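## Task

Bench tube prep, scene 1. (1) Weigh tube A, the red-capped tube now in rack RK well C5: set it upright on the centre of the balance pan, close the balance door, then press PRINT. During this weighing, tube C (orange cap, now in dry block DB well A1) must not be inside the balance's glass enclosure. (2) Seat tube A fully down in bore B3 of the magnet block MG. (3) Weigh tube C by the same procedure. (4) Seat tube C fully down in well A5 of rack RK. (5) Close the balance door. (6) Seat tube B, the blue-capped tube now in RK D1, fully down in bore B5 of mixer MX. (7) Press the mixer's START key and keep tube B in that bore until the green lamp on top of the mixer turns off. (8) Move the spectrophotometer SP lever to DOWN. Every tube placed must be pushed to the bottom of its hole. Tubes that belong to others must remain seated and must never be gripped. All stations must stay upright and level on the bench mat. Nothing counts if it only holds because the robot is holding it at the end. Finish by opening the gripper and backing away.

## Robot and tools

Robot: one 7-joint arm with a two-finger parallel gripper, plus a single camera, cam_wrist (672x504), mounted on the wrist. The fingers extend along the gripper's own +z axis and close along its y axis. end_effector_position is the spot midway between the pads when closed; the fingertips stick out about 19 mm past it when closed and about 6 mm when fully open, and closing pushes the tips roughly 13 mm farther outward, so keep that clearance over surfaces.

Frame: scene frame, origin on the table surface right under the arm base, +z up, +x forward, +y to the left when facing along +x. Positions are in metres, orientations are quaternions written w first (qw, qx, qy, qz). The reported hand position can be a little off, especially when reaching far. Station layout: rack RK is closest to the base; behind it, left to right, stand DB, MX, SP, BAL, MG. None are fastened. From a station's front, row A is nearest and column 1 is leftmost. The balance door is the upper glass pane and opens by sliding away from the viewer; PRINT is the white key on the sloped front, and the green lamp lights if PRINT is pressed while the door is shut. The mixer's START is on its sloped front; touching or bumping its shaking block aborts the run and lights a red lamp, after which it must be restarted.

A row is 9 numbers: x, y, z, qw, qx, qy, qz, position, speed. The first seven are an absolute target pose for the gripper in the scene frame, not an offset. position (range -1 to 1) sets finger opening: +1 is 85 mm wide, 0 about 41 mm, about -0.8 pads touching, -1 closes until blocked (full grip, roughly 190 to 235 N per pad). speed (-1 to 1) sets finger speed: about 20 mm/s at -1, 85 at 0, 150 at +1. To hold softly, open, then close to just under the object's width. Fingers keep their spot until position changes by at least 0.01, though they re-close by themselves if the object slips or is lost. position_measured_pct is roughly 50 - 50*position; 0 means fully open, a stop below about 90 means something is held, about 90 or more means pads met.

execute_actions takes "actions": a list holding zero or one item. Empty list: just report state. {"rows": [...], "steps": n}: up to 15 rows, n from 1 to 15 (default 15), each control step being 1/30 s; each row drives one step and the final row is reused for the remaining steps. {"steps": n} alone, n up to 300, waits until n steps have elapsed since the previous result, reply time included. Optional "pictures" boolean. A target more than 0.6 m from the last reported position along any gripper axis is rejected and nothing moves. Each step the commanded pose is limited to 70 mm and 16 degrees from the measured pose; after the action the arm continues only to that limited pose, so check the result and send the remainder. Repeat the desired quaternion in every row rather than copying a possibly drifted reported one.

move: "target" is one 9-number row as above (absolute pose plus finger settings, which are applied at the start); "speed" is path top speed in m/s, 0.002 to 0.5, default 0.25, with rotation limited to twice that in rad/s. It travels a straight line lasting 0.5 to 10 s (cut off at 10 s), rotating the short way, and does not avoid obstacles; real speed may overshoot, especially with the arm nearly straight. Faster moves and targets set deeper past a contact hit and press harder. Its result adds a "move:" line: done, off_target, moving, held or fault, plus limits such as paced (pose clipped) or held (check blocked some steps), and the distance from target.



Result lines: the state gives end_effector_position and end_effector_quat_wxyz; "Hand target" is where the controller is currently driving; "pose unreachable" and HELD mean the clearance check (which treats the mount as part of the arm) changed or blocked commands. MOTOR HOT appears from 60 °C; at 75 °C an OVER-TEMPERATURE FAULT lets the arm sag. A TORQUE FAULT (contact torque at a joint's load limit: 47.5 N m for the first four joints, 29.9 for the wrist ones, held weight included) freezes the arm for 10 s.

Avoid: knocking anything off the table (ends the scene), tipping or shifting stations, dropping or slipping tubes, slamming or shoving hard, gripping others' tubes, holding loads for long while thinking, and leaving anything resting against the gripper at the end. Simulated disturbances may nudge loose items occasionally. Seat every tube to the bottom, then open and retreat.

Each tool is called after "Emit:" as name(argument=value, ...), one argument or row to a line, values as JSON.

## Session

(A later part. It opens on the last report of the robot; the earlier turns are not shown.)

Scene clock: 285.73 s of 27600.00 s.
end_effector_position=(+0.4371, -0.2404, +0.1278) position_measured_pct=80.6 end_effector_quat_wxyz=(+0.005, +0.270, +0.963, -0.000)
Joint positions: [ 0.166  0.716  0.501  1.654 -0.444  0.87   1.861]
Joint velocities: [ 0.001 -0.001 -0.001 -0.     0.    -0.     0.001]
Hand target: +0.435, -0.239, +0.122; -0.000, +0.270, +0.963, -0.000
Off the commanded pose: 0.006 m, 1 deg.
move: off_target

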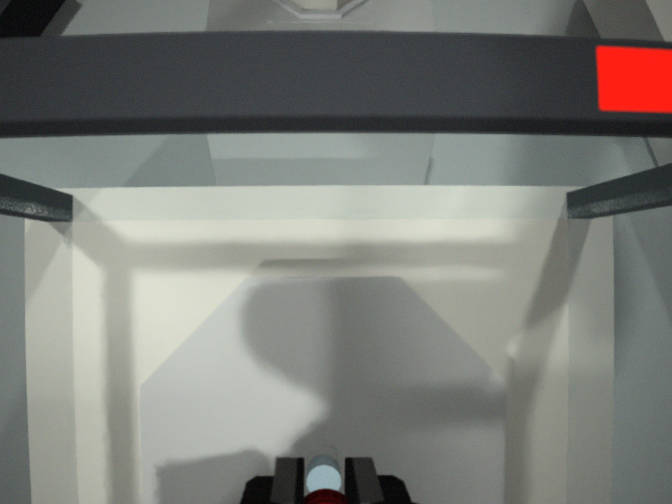

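Emit:
move(
  target=[0.4355,-0.2393,0.1288,0,0.2698,0.963,0,-0.66,-0.5],
  speed=0.01,
)

Emit:
move(
  target=[0.4355,-0.2393,0.1288,0,0.2698,0.963,0,-0.4,-0.7],
  speed=0.01,
)

Emit:
move(
  target=[0.4355,-0.2393,0.27,0,0.2698,0.963,0,-0.4,-0.7],
  speed=0.12,
)

Scene clock: 290.80 s of 27600.00 s.
end_effector_position=(+0.4357, -0.2394, +0.1290) position_measured_pct=80.6 end_effector_quat_wxyz=(+0.000, +0.270, +0.963, -0.000)
Joint positions: [ 0.163  0.716  0.504  1.648 -0.438  0.884  1.855]
Joint velocities: [ 0.001  0.001  0.     0.     0.     0.001 -0.   ]
Hand target: +0.436, -0.239, +0.129; +0.000, +0.270, +0.963, +0.000
Off the commanded pose: 0.000 m, 0 deg.
move: done

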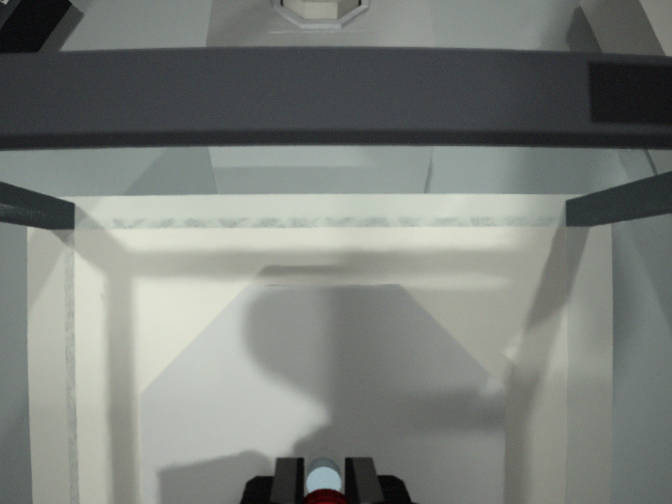

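Scene clock: 291.50 s of 27600.00 s.
end_effector_position=(+0.4355, -0.2393, +0.1288) position_measured_pct=69.8 end_effector_quat_wxyz=(+0.000, +0.270, +0.963, -0.000)
Joint positions: [ 0.163  0.717  0.504  1.648 -0.438  0.884  1.855]
Joint velocities: [ 0.     0.     0.    -0.     0.     0.     0.001]
Hand target: +0.436, -0.239, +0.129; +0.000, +0.270, +0.963, -0.000
Off the commanded pose: 0.000 m, 0 deg.
move: done

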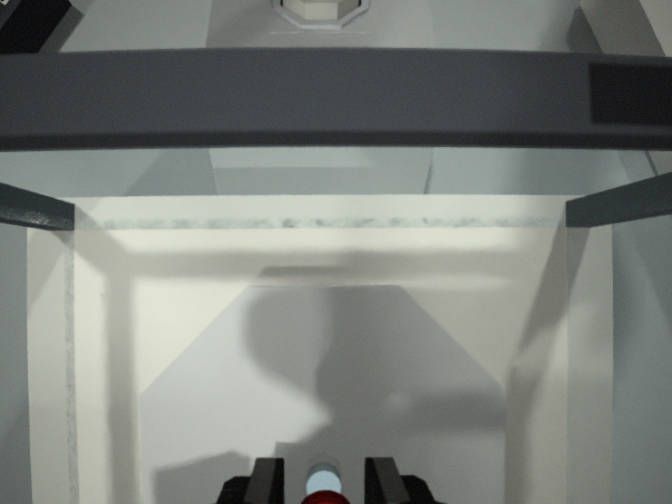

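Scene clock: 293.00 s of 27600.00 s.
end_effector_position=(+0.4354, -0.2391, +0.2698) position_measured_pct=69.8 end_effector_quat_wxyz=(+0.000, +0.270, +0.963, +0.000)
Joint positions: [ 0.117  0.542  0.592  1.448 -0.322  1.242  1.757]
Joint velocities: [-0.002 -0.001 -0.001 -0.002 -0.     0.002 -0.   ]
Hand target: +0.435, -0.239, +0.270; +0.000, +0.270, +0.963, +0.000
Off the commanded pose: 0.000 m, 0 deg.
move: done

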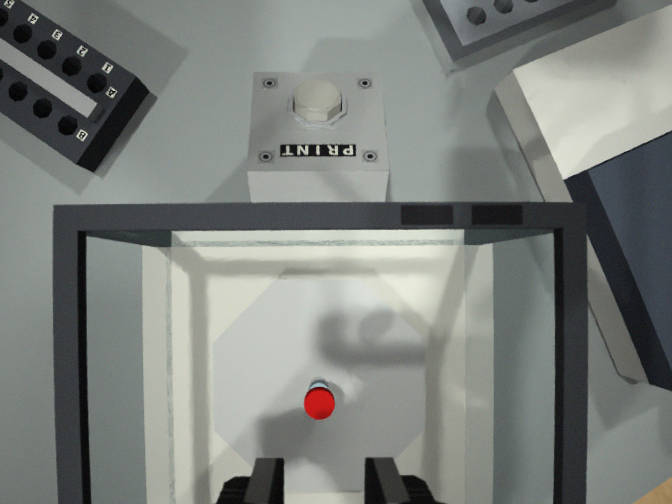

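Emit:
move(
  target=[0.4918,-0.273,0.265,0,0.2698,0.963,0,-0.1,0],
  speed=0.2,
)

Emit:
move(
  target=[0.4918,-0.273,0.236,0,0.2698,0.963,0,-0.1,0],
  speed=0.06,
)

Emit:
move(
  target=[0.4918,-0.273,0.236,0,0.2698,0.963,0,-0.42,-0.5],
)

Scene clock: 300.20 s of 27600.00 s.
end_effector_position=(+0.4920, -0.2726, +0.2656) position_measured_pct=54.8 end_effector_quat_wxyz=(+0.000, +0.269, +0.963, -0.000)
Joint positions: [ 0.202  0.698  0.568  1.184 -0.374  1.352  1.753]
Joint velocities: [ 0.004  0.009 -0.    -0.003 -0.    -0.002 -0.001]
Hand target: +0.492, -0.273, +0.265; -0.000, +0.270, +0.963, -0.000
Off the commanded pose: 0.001 m, 0 deg.
move: done

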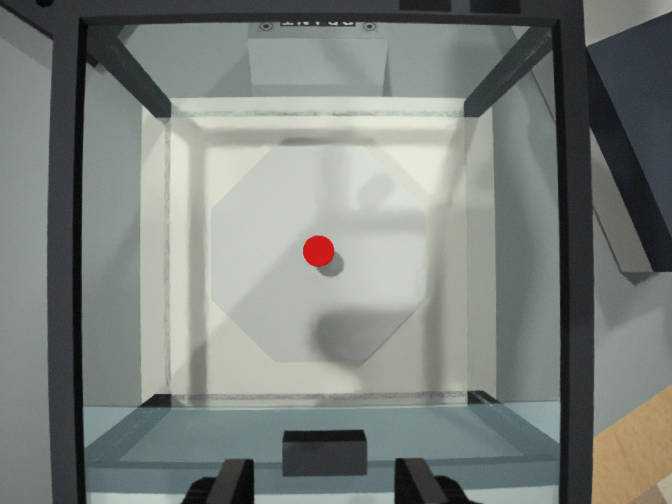

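Scene clock: 300.97 s of 27600.00 s.
end_effector_position=(+0.4918, -0.2730, +0.2360) position_measured_pct=54.8 end_effector_quat_wxyz=(+0.000, +0.270, +0.963, -0.000)
Joint positions: [ 0.201  0.722  0.559  1.24  -0.387  1.277  1.767]
Joint velocities: [-0.    -0.     0.001  0.001  0.    -0.002  0.   ]
Hand target: +0.492, -0.273, +0.236; -0.000, +0.270, +0.963, -0.000
Off the commanded pose: 0.000 m, 0 deg.
move: done

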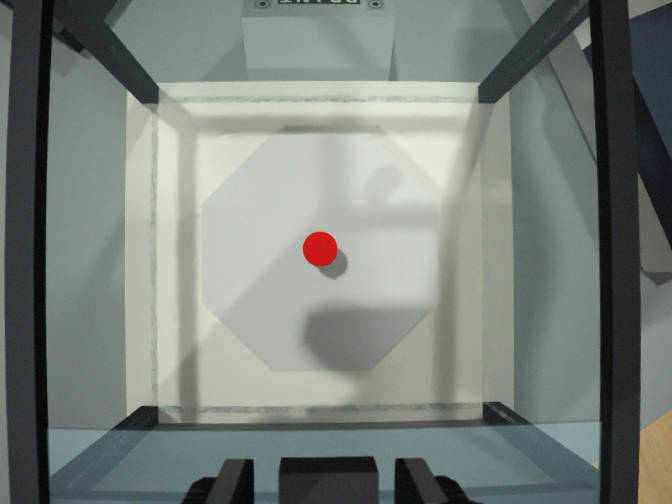

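Scene clock: 301.67 s of 27600.00 s.
end_effector_position=(+0.4922, -0.2724, +0.2363) position_measured_pct=68.3 end_effector_quat_wxyz=(+0.000, +0.269, +0.963, +0.000)
Joint positions: [ 0.2    0.721  0.558  1.24  -0.387  1.277  1.767]
Joint velocities: [-0.001  0.001  0.002  0.    -0.001  0.001  0.001]
Hand target: +0.492, -0.273, +0.236; -0.000, +0.270, +0.963, +0.000
Off the commanded pose: 0.001 m, 0 deg.
move: done

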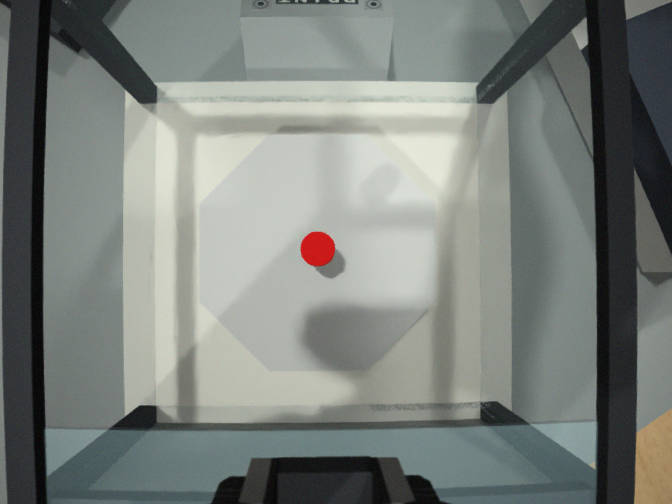

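Emit:
move(
  target=[0.3945,-0.2130,0.236,0,0.2698,0.963,0,-0.42,-0.5],
  speed=0.09,
)

Emit:
move(
  target=[0.3880,-0.2090,0.236,0,0.2698,0.963,0,-0.42,-0.5],
  speed=0.015,
)

Scene clock: 309.53 s of 27600.00 s.
end_effector_position=(+0.3943, -0.2140, +0.2357) position_measured_pct=68.3 end_effector_quat_wxyz=(+0.000, +0.270, +0.963, -0.000)
Joint positions: [ 0.059  0.472  0.599  1.683 -0.309  1.074  1.766]
Joint velocities: [-0.003 -0.004  0.     0.004  0.003 -0.002 -0.002]
Hand target: +0.394, -0.213, +0.236; +0.000, +0.270, +0.963, +0.000
Off the commanded pose: 0.001 m, 0 deg.
move: done

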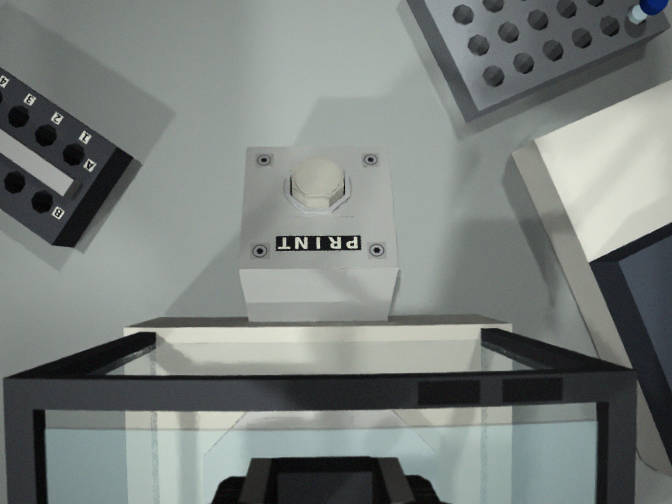

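Scene clock: 310.30 s of 27600.00 s.
end_effector_position=(+0.3888, -0.2107, +0.2357) position_measured_pct=68.3 end_effector_quat_wxyz=(+0.001, +0.270, +0.963, -0.001)
Joint positions: [ 0.049  0.456  0.602  1.707 -0.301  1.06   1.761]
Joint velocities: [ 0.    -0.001  0.     0.001  0.001 -0.001 -0.001]
Hand target: +0.388, -0.209, +0.236; +0.000, +0.270, +0.963, +0.000
Off the commanded pose: 0.002 m, 0 deg.
move: done

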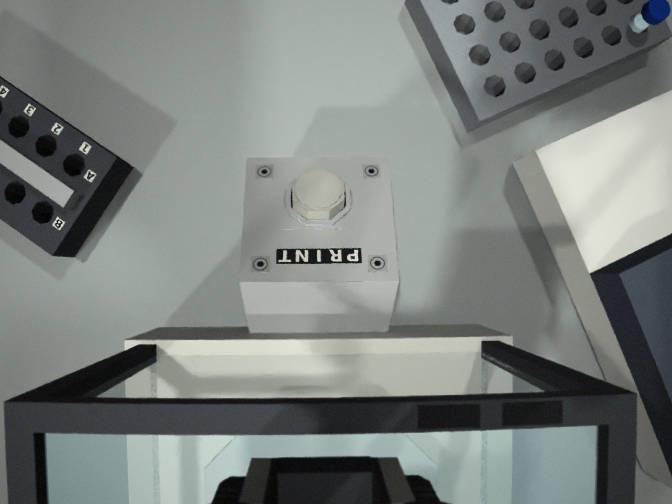

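Emit:
move(
  target=[0.3888,-0.2107,0.236,0,0.2698,0.963,0,-0.1,0],
)

Emit:
move(
  target=[0.385,-0.2085,0.265,0,0.2698,0.963,0,-0.1,0],
  speed=0.15,
)

Emit:
move(
  target=[0.2975,-0.155,0.255,0,0.2698,0.963,0,-1,0],
)

Emit:
move(
  target=[0.2975,-0.155,0.085,0,0.2698,0.963,0,-1,0],
  speed=0.2,
)

Emit:
move(
  target=[0.2975,-0.155,0.072,0,0.2698,0.963,0,-1,0],
  speed=0.015,
)

Scene clock: 341.10 s of 27600.00 s.
end_effector_position=(+0.3888, -0.2107, +0.2360) position_measured_pct=54.8 end_effector_quat_wxyz=(+0.000, +0.270, +0.963, -0.000)
Joint positions: [ 0.052  0.458  0.601  1.704 -0.303  1.066  1.764]
Joint velocities: [ 0.001  0.    -0.001 -0.001 -0.     0.002  0.001]
Hand target: +0.389, -0.211, +0.236; -0.000, +0.270, +0.963, -0.000
Off the commanded pose: 0.000 m, 0 deg.
move: done

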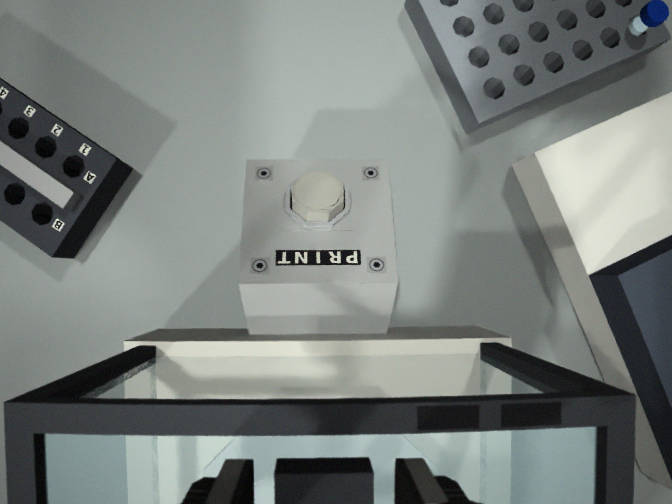

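Scene clock: 341.80 s of 27600.00 s.
end_effector_position=(+0.3849, -0.2086, +0.2648) position_measured_pct=54.8 end_effector_quat_wxyz=(-0.000, +0.270, +0.963, +0.000)
Joint positions: [ 0.034  0.414  0.618  1.666 -0.272  1.141  1.738]
Joint velocities: [-0.003 -0.004 -0.001 -0.001  0.     0.001 -0.001]
Hand target: +0.385, -0.208, +0.265; +0.000, +0.270, +0.963, +0.000
Off the commanded pose: 0.000 m, 0 deg.
move: done

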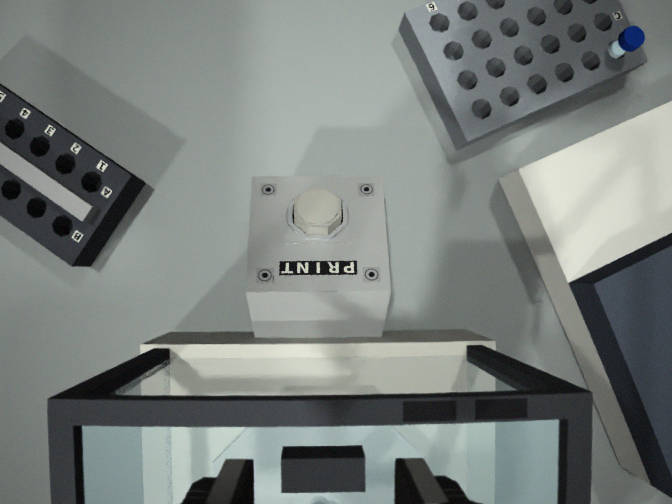

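Scene clock: 342.67 s of 27600.00 s.
end_effector_position=(+0.2973, -0.1553, +0.2543) position_measured_pct=91.7 end_effector_quat_wxyz=(-0.001, +0.270, +0.963, +0.000)
Joint positions: [-0.11   0.179  0.641  1.995 -0.14   1.002  1.609]
Joint velocities: [-0.004 -0.016 -0.009  0.002  0.002 -0.003 -0.004]
Hand target: +0.298, -0.155, +0.255; -0.000, +0.270, +0.963, +0.001
Off the commanded pose: 0.001 m, 0 deg.
move: done

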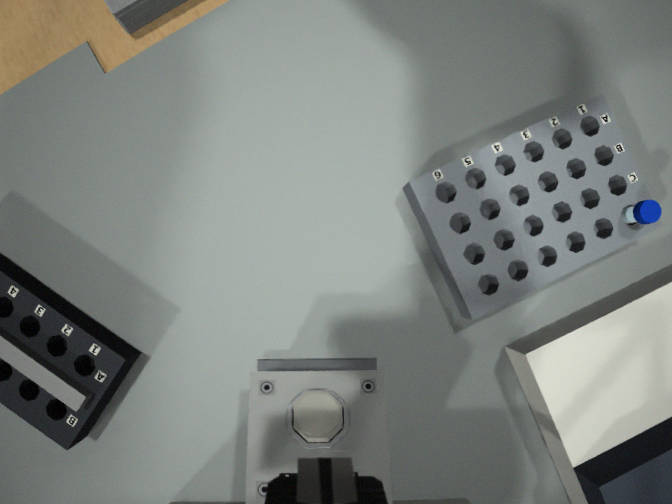

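Scene clock: 343.93 s of 27600.00 s.
end_effector_position=(+0.2982, -0.1547, +0.0863) position_measured_pct=91.7 end_effector_quat_wxyz=(+0.001, +0.269, +0.963, -0.000)
Joint positions: [ 0.125  0.547  0.408  2.228 -0.522  0.449  1.969]
Joint velocities: [ 0.008  0.006 -0.002  0.001 -0.005  0.003  0.004]
Hand target: +0.297, -0.155, +0.085; -0.000, +0.270, +0.963, -0.001
Off the commanded pose: 0.002 m, 0 deg.
move: done

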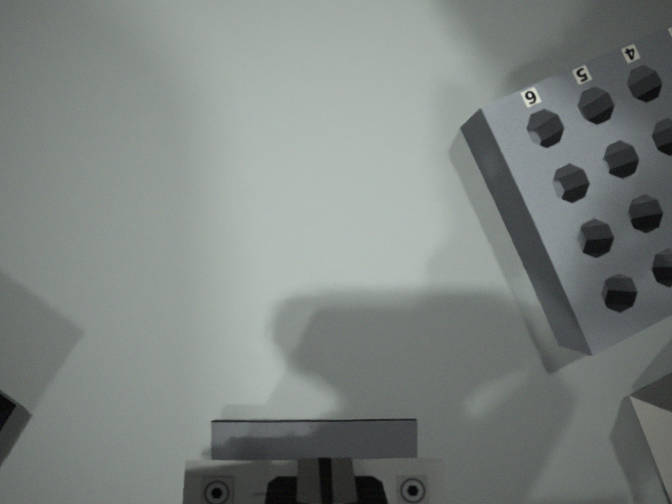

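Scene clock: 345.10 s of 27600.00 s.
end_effector_position=(+0.2970, -0.1540, +0.0809) position_measured_pct=91.7 end_effector_quat_wxyz=(+0.006, +0.272, +0.962, +0.004)
Joint positions: [ 0.16   0.553  0.374  2.243 -0.552  0.417  1.999]
Joint velocities: [ 0.001 -0.001 -0.001 -0.    -0.     0.001 -0.001]
Hand target: +0.297, -0.155, +0.072; -0.000, +0.270, +0.963, -0.000
Off the commanded pose: 0.009 m, 1 deg.
move: off_target

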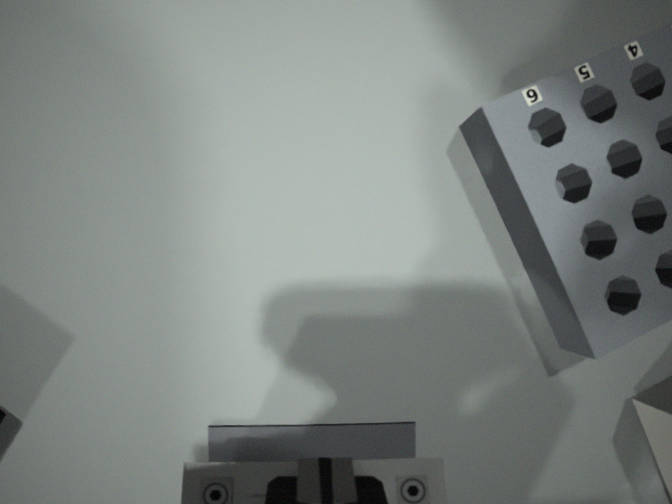

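Emit:
move(
  target=[0.2975,-0.155,0.265,0,0.2698,0.963,0,-0.1,0],
  speed=0.2,
)

Emit:
move(
  target=[0.3888,-0.2107,0.265,0,0.2698,0.963,0,-0.1,0],
)

Scene clock: 350.77 s of 27600.00 s.
end_effector_position=(+0.2975, -0.1547, +0.2645) position_measured_pct=54.8 end_effector_quat_wxyz=(-0.000, +0.270, +0.963, +0.001)
Joint positions: [-0.111  0.16   0.634  1.975 -0.125  1.035  1.591]
Joint velocities: [-0.003 -0.006 -0.001 -0.001  0.001  0.002 -0.   ]
Hand target: +0.298, -0.155, +0.265; +0.000, +0.270, +0.963, +0.001
Off the commanded pose: 0.001 m, 0 deg.
move: done

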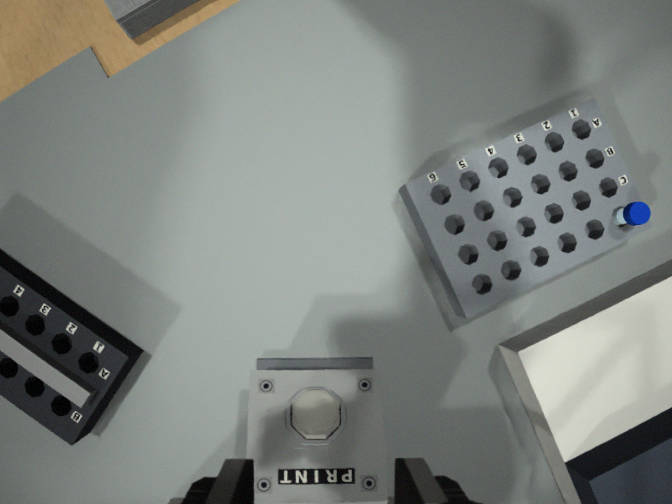

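Scene clock: 351.77 s of 27600.00 s.
end_effector_position=(+0.3888, -0.2107, +0.2655) position_measured_pct=54.8 end_effector_quat_wxyz=(+0.000, +0.270, +0.963, -0.001)
Joint positions: [ 0.039  0.423  0.616  1.651 -0.275  1.147  1.739]
Joint velocities: [ 0.003  0.005  0.    -0.001 -0.001  0.001  0.   ]
Hand target: +0.389, -0.211, +0.265; +0.000, +0.270, +0.963, -0.001
Off the commanded pose: 0.000 m, 0 deg.
move: done

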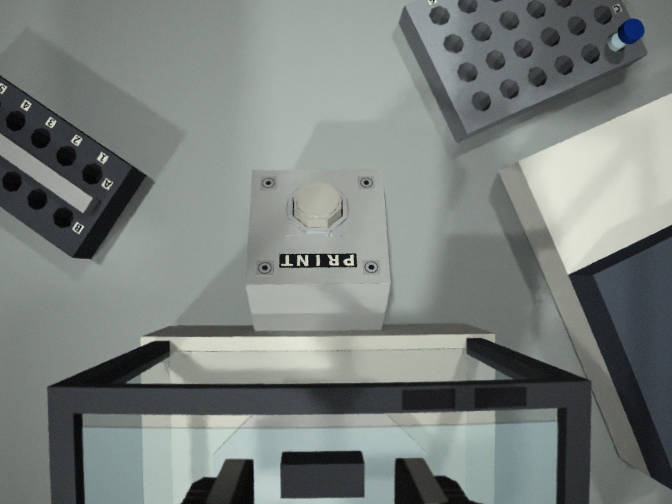

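Emit:
move(
  target=[0.3939,-0.2138,0.236,0,0.2698,0.963,0,-0.1,0],
  speed=0.06,
)

Emit:
move(
  target=[0.3939,-0.2138,0.236,0,0.2698,0.963,0,-0.42,-0.5],
)

Emit:
move(
  target=[0.3871,-0.2097,0.236,0,0.2698,0.963,0,-0.42,-0.5],
  speed=0.015,
)

Emit:
move(
  target=[0.3885,-0.2105,0.236,0,0.2698,0.963,0,-0.1,-0.5],
  speed=0.015,
)

Emit:
move(
  target=[0.3885,-0.2105,0.265,0,0.2698,0.963,0,-0.1,0],
  speed=0.15,
)

Scene clock: 364.77 s of 27600.00 s.
end_effector_position=(+0.3940, -0.2137, +0.2362) position_measured_pct=54.8 end_effector_quat_wxyz=(+0.000, +0.270, +0.963, -0.000)
Joint positions: [ 0.06   0.47   0.598  1.683 -0.307  1.075  1.766]
Joint velocities: [ 0.003  0.003  0.001 -0.001 -0.     0.001 -0.   ]
Hand target: +0.394, -0.214, +0.236; -0.000, +0.270, +0.963, -0.000
Off the commanded pose: 0.000 m, 0 deg.
move: done

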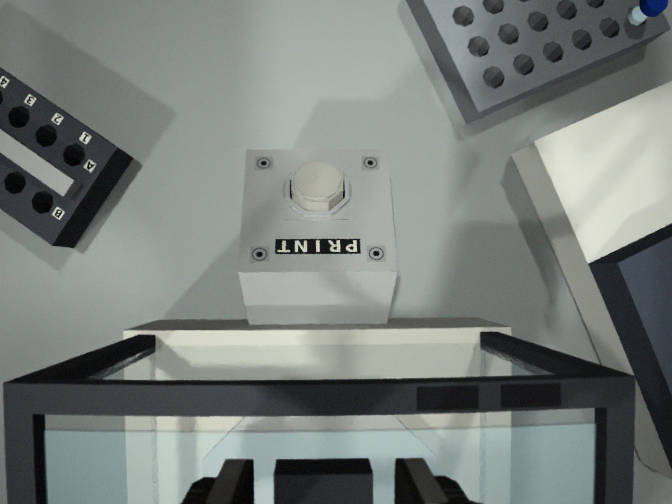

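Scene clock: 365.47 s of 27600.00 s.
end_effector_position=(+0.3938, -0.2140, +0.2363) position_measured_pct=68.3 end_effector_quat_wxyz=(+0.000, +0.270, +0.963, -0.000)
Joint positions: [ 0.06   0.47   0.598  1.683 -0.307  1.075  1.766]
Joint velocities: [0.001 0.    0.001 0.    0.    0.001 0.001]
Hand target: +0.394, -0.214, +0.236; -0.000, +0.270, +0.963, -0.000
Off the commanded pose: 0.000 m, 0 deg.
move: done

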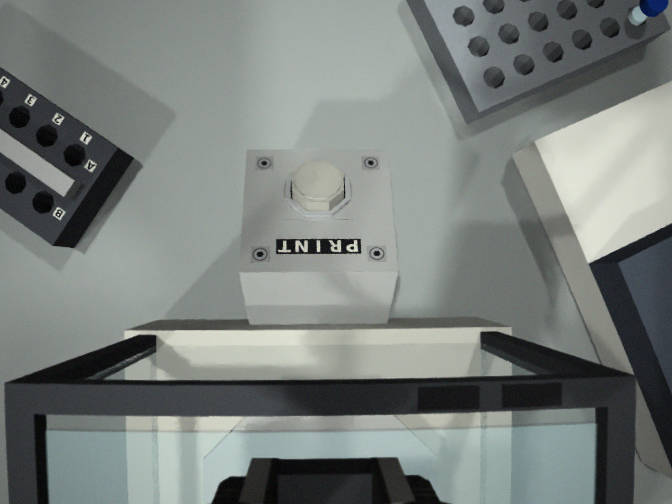

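Scene clock: 366.23 s of 27600.00 s.
end_effector_position=(+0.3889, -0.2110, +0.2363) position_measured_pct=68.3 end_effector_quat_wxyz=(+0.002, +0.270, +0.963, -0.001)
Joint positions: [ 0.05   0.454  0.601  1.708 -0.301  1.059  1.762]
Joint velocities: [-0.001 -0.    -0.001  0.     0.001 -0.     0.001]
Hand target: +0.387, -0.210, +0.236; +0.000, +0.270, +0.963, +0.000
Off the commanded pose: 0.002 m, 0 deg.
move: done

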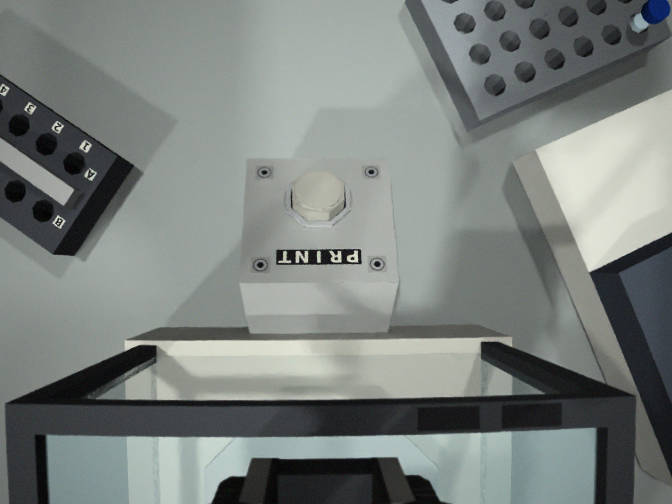

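Scene clock: 366.93 s of 27600.00 s.
end_effector_position=(+0.3885, -0.2105, +0.2360) position_measured_pct=54.8 end_effector_quat_wxyz=(+0.000, +0.270, +0.963, -0.000)
Joint positions: [ 0.052  0.457  0.6    1.705 -0.302  1.065  1.763]
Joint velocities: [-0.001  0.001  0.     0.001 -0.    -0.001 -0.   ]
Hand target: +0.389, -0.211, +0.236; -0.000, +0.270, +0.963, -0.000
Off the commanded pose: 0.000 m, 0 deg.
move: done

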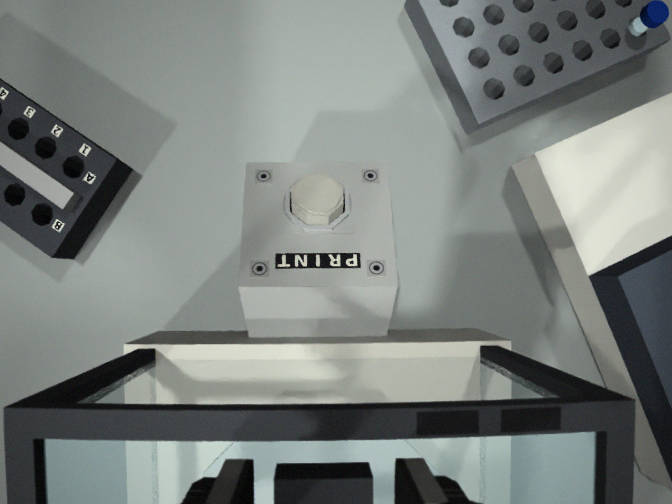

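Scene clock: 367.63 s of 27600.00 s.
end_effector_position=(+0.3884, -0.2105, +0.2649) position_measured_pct=54.8 end_effector_quat_wxyz=(-0.000, +0.270, +0.963, +0.000)
Joint positions: [ 0.04   0.423  0.616  1.652 -0.276  1.147  1.74 ]
Joint velocities: [-0.    -0.002 -0.    -0.001  0.     0.    -0.001]
Hand target: +0.388, -0.210, +0.265; +0.000, +0.270, +0.963, +0.000
Off the commanded pose: 0.000 m, 0 deg.
move: done

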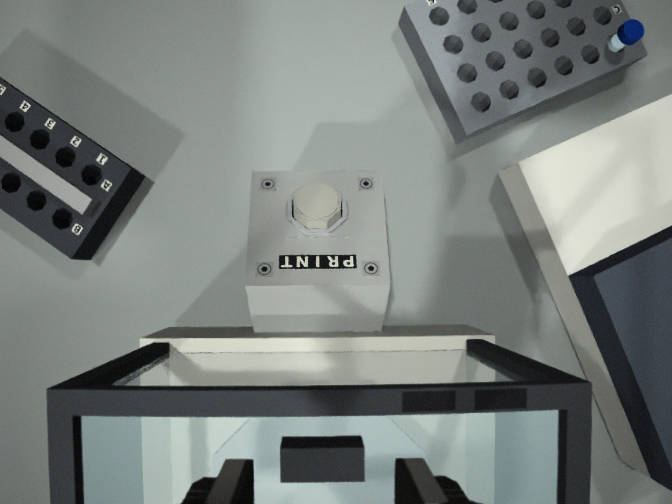

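Emit:
move(
  target=[0.2985,-0.1556,0.255,0,0.2698,0.963,0,-1,0],
)

Emit:
move(
  target=[0.2985,-0.1556,0.095,0,0.2698,0.963,0,-1,0],
  speed=0.2,
)

Emit:
move(
  target=[0.2985,-0.1556,0.079,0,0.2698,0.963,0,-1,0],
  speed=0.012,
)

Emit:
move(
  target=[0.2985,-0.1556,0.265,0,0.2698,0.963,0,-0.1,0],
  speed=0.2,
)

Emit:
move(
  target=[0.3888,-0.2107,0.265,0,0.2698,0.963,0,-0.1,0],
)

Scene clock: 380.20 s of 27600.00 s.
end_effector_position=(+0.2983, -0.1559, +0.2543) position_measured_pct=91.7 end_effector_quat_wxyz=(-0.001, +0.270, +0.963, +0.000)
Joint positions: [-0.108  0.182  0.64   1.991 -0.142  1.003  1.611]
Joint velocities: [-0.006 -0.016 -0.009  0.002  0.003  0.001 -0.004]
Hand target: +0.299, -0.155, +0.255; -0.000, +0.270, +0.963, +0.001
Off the commanded pose: 0.001 m, 0 deg.
move: done

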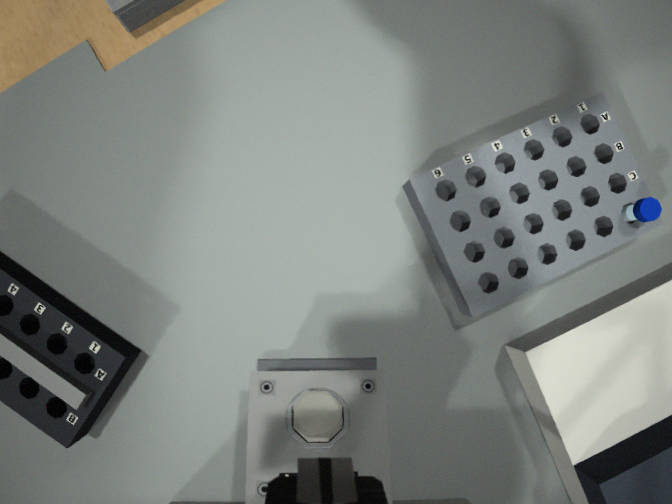

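Scene clock: 381.53 s of 27600.00 s.
end_effector_position=(+0.2986, -0.1558, +0.0954) position_measured_pct=91.7 end_effector_quat_wxyz=(+0.000, +0.269, +0.963, -0.001)
Joint positions: [ 0.107  0.527  0.434  2.217 -0.494  0.482  1.945]
Joint velocities: [ 0.004  0.004  0.002 -0.    -0.002 -0.     0.002]
Hand target: +0.298, -0.156, +0.095; -0.000, +0.270, +0.963, -0.001
Off the commanded pose: 0.000 m, 0 deg.
move: done

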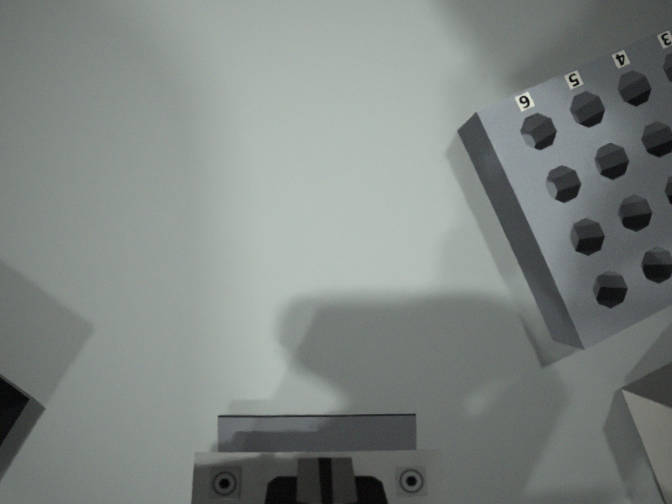

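Scene clock: 383.13 s of 27600.00 s.
end_effector_position=(+0.2982, -0.1554, +0.0830) position_measured_pct=91.7 end_effector_quat_wxyz=(+0.003, +0.271, +0.963, +0.002)
Joint positions: [ 0.146  0.553  0.389  2.231 -0.532  0.435  1.98 ]
Joint velocities: [ 0.002  0.    -0.002  0.    -0.     0.    -0.   ]
Hand target: +0.298, -0.156, +0.079; -0.000, +0.270, +0.963, -0.000
Off the commanded pose: 0.004 m, 0 deg.
move: off_target

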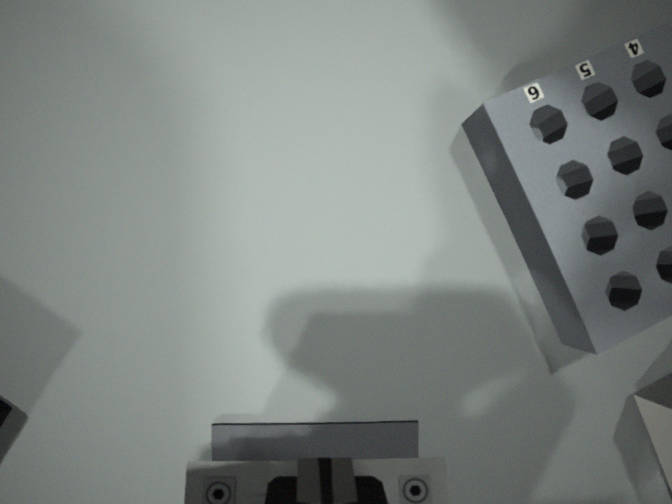

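Scene clock: 384.47 s of 27600.00 s.
end_effector_position=(+0.2985, -0.1553, +0.2645) position_measured_pct=54.8 end_effector_quat_wxyz=(-0.000, +0.270, +0.963, +0.001)
Joint positions: [-0.111  0.164  0.636  1.971 -0.128  1.036  1.595]
Joint velocities: [-0.001 -0.006 -0.003 -0.001  0.001  0.001 -0.001]
Hand target: +0.299, -0.155, +0.265; +0.000, +0.270, +0.963, +0.001
Off the commanded pose: 0.001 m, 0 deg.
move: done

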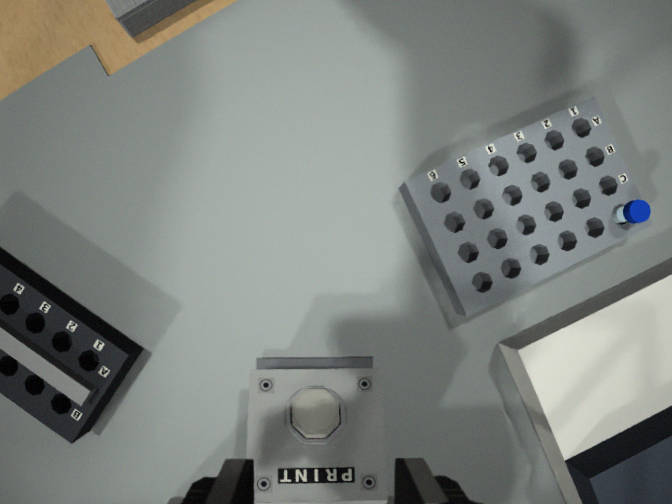

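Scene clock: 385.47 s of 27600.00 s.
end_effector_position=(+0.3888, -0.2107, +0.2655) position_measured_pct=54.8 end_effector_quat_wxyz=(+0.000, +0.270, +0.963, -0.001)
Joint positions: [ 0.038  0.423  0.618  1.651 -0.275  1.148  1.74 ]
Joint velocities: [ 0.003  0.004  0.001 -0.001 -0.001  0.    -0.001]
Hand target: +0.389, -0.211, +0.265; +0.000, +0.270, +0.963, -0.001
Off the commanded pose: 0.000 m, 0 deg.
move: done

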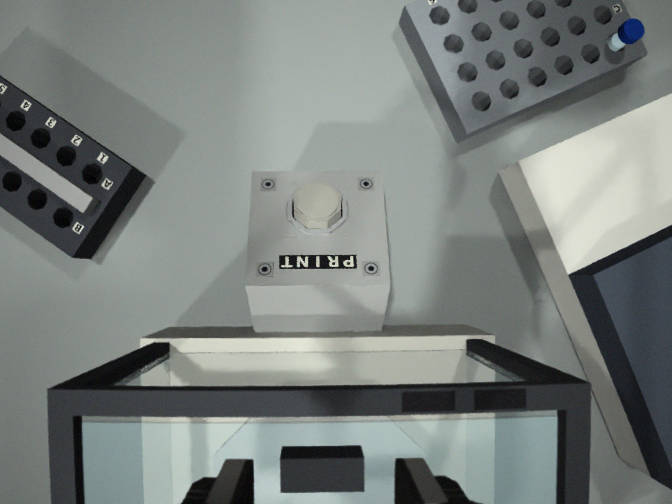

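Emit:
move(
  target=[0.4032,-0.2191,0.262,0,0.8716,0.4902,0,-1,0],
  speed=0.45,
)

Emit:
move(
  target=[0.4032,-0.2191,0.237,0,0.8716,0.4902,0,-1,0],
  speed=0.06,
)

Emit:
move(
  target=[0.3964,-0.2149,0.237,0,0.8716,0.4902,0,-1,0],
  speed=0.012,
)

Scene clock: 417.67 s of 27600.00 s.
end_effector_position=(+0.4030, -0.2193, +0.2623) position_measured_pct=91.7 end_effector_quat_wxyz=(+0.000, +0.872, +0.490, +0.000)
Joint positions: [-0.154  0.584  1.015  1.607 -0.531  1.242  0.402]
Joint velocities: [-0.002  0.003 -0.004  0.     0.001 -0.001 -0.001]
Hand target: +0.403, -0.219, +0.262; +0.000, +0.872, +0.490, -0.000
Off the commanded pose: 0.000 m, 0 deg.
move: done

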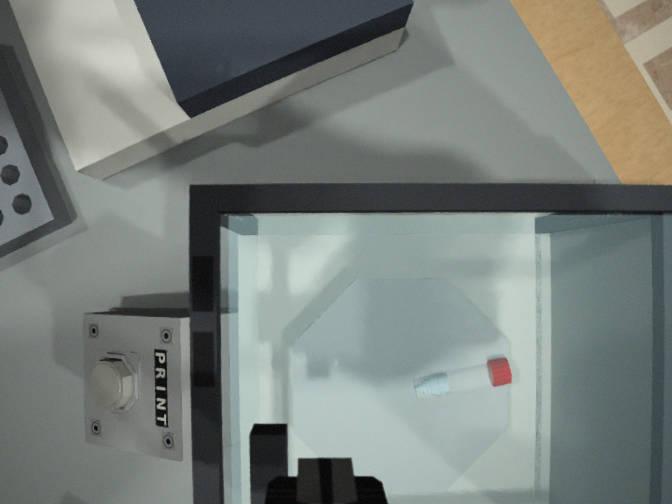

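Scene clock: 418.37 s of 27600.00 s.
end_effector_position=(+0.4038, -0.2196, +0.2387) position_measured_pct=91.7 end_effector_quat_wxyz=(+0.001, +0.872, +0.490, +0.001)
Joint positions: [-0.143  0.61   0.993  1.651 -0.561  1.18   0.428]
Joint velocities: [ 0.001 -0.001  0.001  0.001 -0.002  0.001  0.001]
Hand target: +0.403, -0.219, +0.237; +0.000, +0.872, +0.490, -0.000
Off the commanded pose: 0.002 m, 0 deg.
move: done

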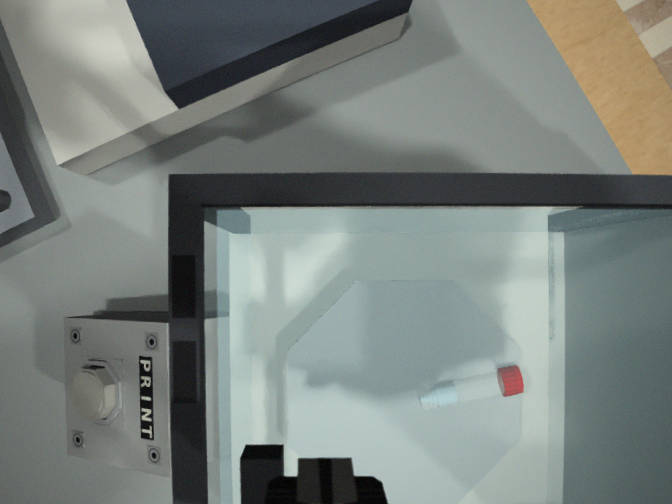

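Scene clock: 419.33 s of 27600.00 s.
end_effector_position=(+0.3977, -0.2160, +0.2387) position_measured_pct=91.7 end_effector_quat_wxyz=(+0.002, +0.872, +0.490, +0.002)
Joint positions: [-0.159  0.595  1.001  1.677 -0.554  1.166  0.429]
Joint velocities: [-0.001 -0.     0.001  0.001  0.    -0.004 -0.001]
Hand target: +0.396, -0.215, +0.237; -0.000, +0.872, +0.490, +0.000
Off the commanded pose: 0.002 m, 0 deg.
move: done

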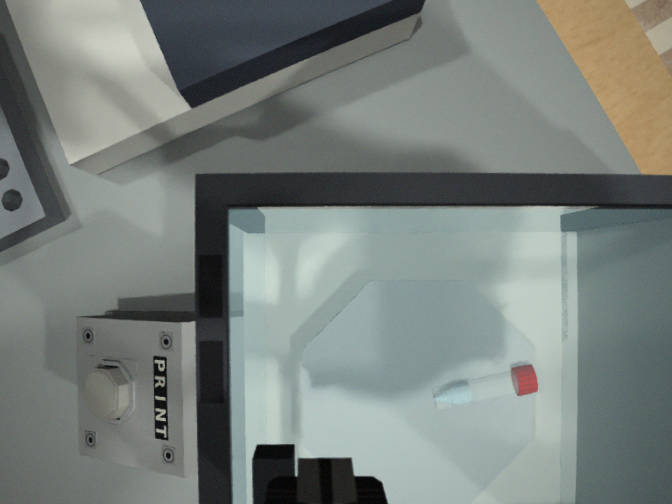

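Emit:
move(
  target=[0.399,-0.2168,0.265,0,0.8716,0.4902,0,-1,0],
  speed=0.1,
)

Emit:
move(
  target=[0.306,-0.1604,0.265,0,0.8716,0.4902,0,-1,0],
)

Emit:
move(
  target=[0.306,-0.1604,0.10,0,0.8716,0.4902,0,-1,0],
  speed=0.2,
)

Emit:
move(
  target=[0.306,-0.1604,0.090,0,0.8716,0.4902,0,-1,0],
  speed=0.01,
)

Scene clock: 448.20 s of 27600.00 s.
end_effector_position=(+0.3990, -0.2168, +0.2649) position_measured_pct=91.7 end_effector_quat_wxyz=(-0.000, +0.872, +0.490, +0.000)
Joint positions: [-0.166  0.572  1.022  1.618 -0.523  1.242  0.4  ]
Joint velocities: [-0.    -0.     0.001 -0.001 -0.    -0.    -0.001]
Hand target: +0.399, -0.217, +0.265; -0.000, +0.872, +0.490, +0.000
Off the commanded pose: 0.000 m, 0 deg.
move: done

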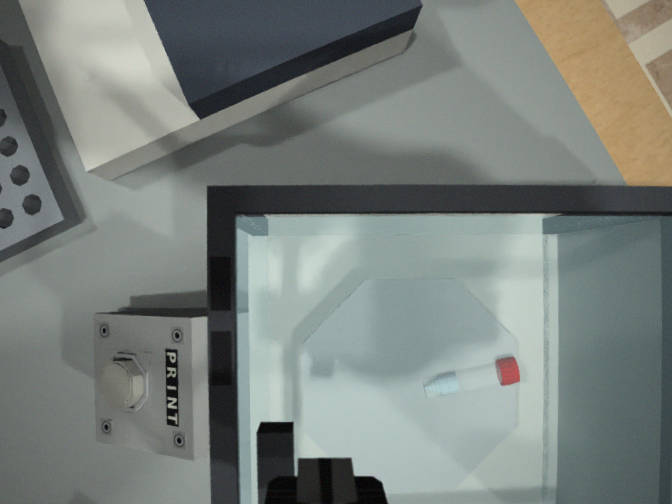

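Scene clock: 449.30 s of 27600.00 s.
end_effector_position=(+0.3059, -0.1605, +0.2645) position_measured_pct=91.7 end_effector_quat_wxyz=(-0.001, +0.872, +0.490, +0.000)
Joint positions: [-0.477  0.314  1.18   1.955 -0.343  1.085  0.29 ]
Joint velocities: [-0.004 -0.004  0.001  0.001  0.001 -0.001 -0.001]
Hand target: +0.306, -0.160, +0.265; -0.001, +0.872, +0.490, +0.000
Off the commanded pose: 0.001 m, 0 deg.
move: done

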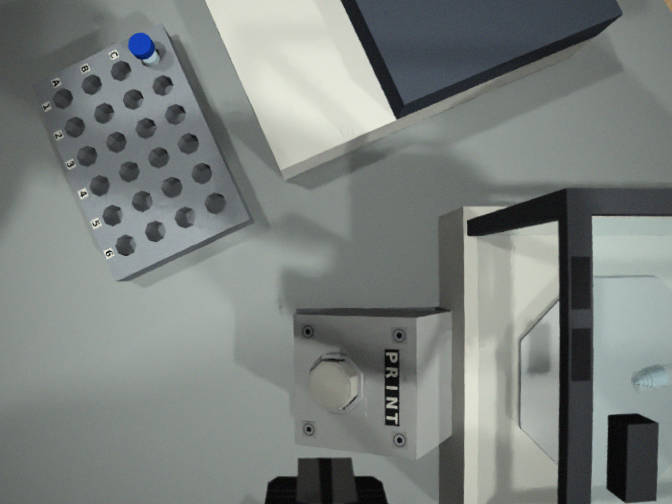

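Scene clock: 450.67 s of 27600.00 s.
end_effector_position=(+0.3061, -0.1605, +0.1005) position_measured_pct=91.7 end_effector_quat_wxyz=(+0.001, +0.871, +0.491, -0.001)
Joint positions: [-0.135  0.629  0.805  2.193 -0.809  0.641  0.703]
Joint velocities: [ 0.005  0.003  0.001  0.    -0.001  0.003  0.001]
Hand target: +0.306, -0.161, +0.100; +0.001, +0.872, +0.490, -0.001
Off the commanded pose: 0.000 m, 0 deg.
move: done

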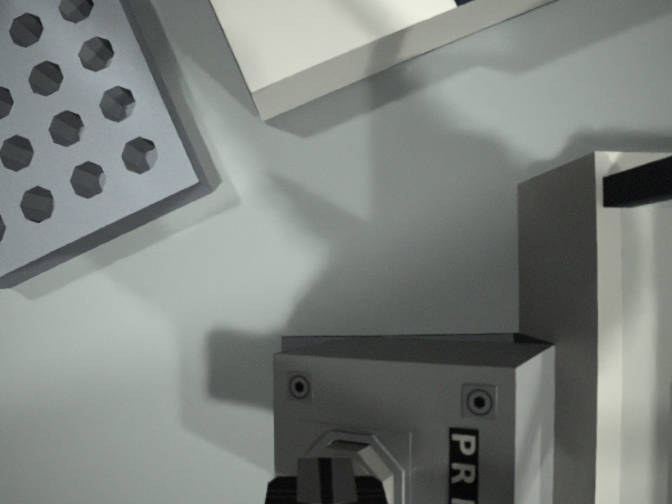

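Scene clock: 451.93 s of 27600.00 s.
end_effector_position=(+0.3063, -0.1606, +0.0908) position_measured_pct=91.7 end_effector_quat_wxyz=(+0.000, +0.872, +0.490, +0.001)
Joint positions: [-0.108  0.646  0.771  2.2   -0.845  0.613  0.734]
Joint velocities: [ 0.001 -0.001 -0.001 -0.    -0.001 -0.001 -0.001]
Hand target: +0.306, -0.160, +0.090; +0.000, +0.872, +0.490, -0.000
Off the commanded pose: 0.001 m, 0 deg.
move: done

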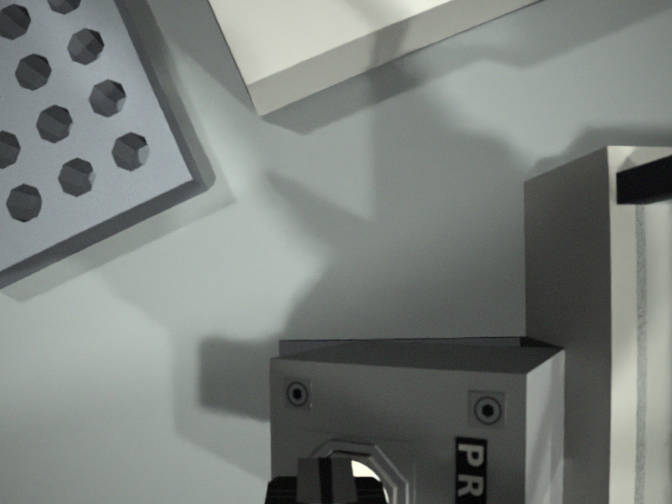

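Emit:
move(
  target=[0.306,-0.1604,0.265,0,0.8716,0.4902,0,-1,0],
  speed=0.2,
)

Scene clock: 457.50 s of 27600.00 s.
end_effector_position=(+0.3060, -0.1603, +0.2645) position_measured_pct=91.7 end_effector_quat_wxyz=(-0.001, +0.872, +0.490, +0.001)
Joint positions: [-0.47   0.307  1.165  1.955 -0.336  1.082  0.28 ]
Joint velocities: [-0.007 -0.005 -0.003 -0.     0.001 -0.    -0.002]
Hand target: +0.306, -0.160, +0.265; -0.001, +0.872, +0.490, +0.001
Off the commanded pose: 0.000 m, 0 deg.
move: done

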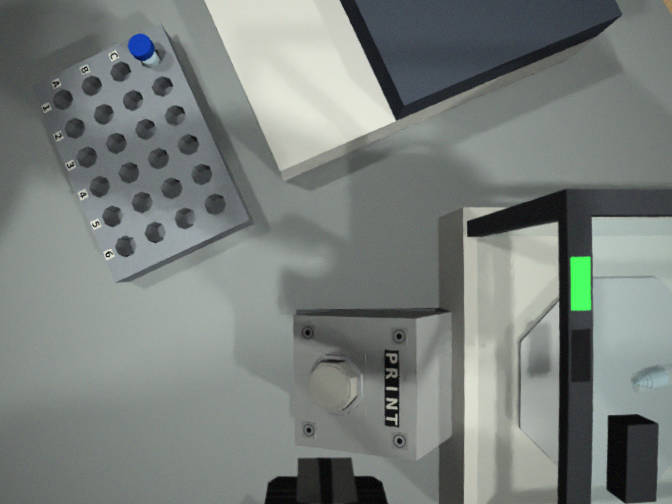

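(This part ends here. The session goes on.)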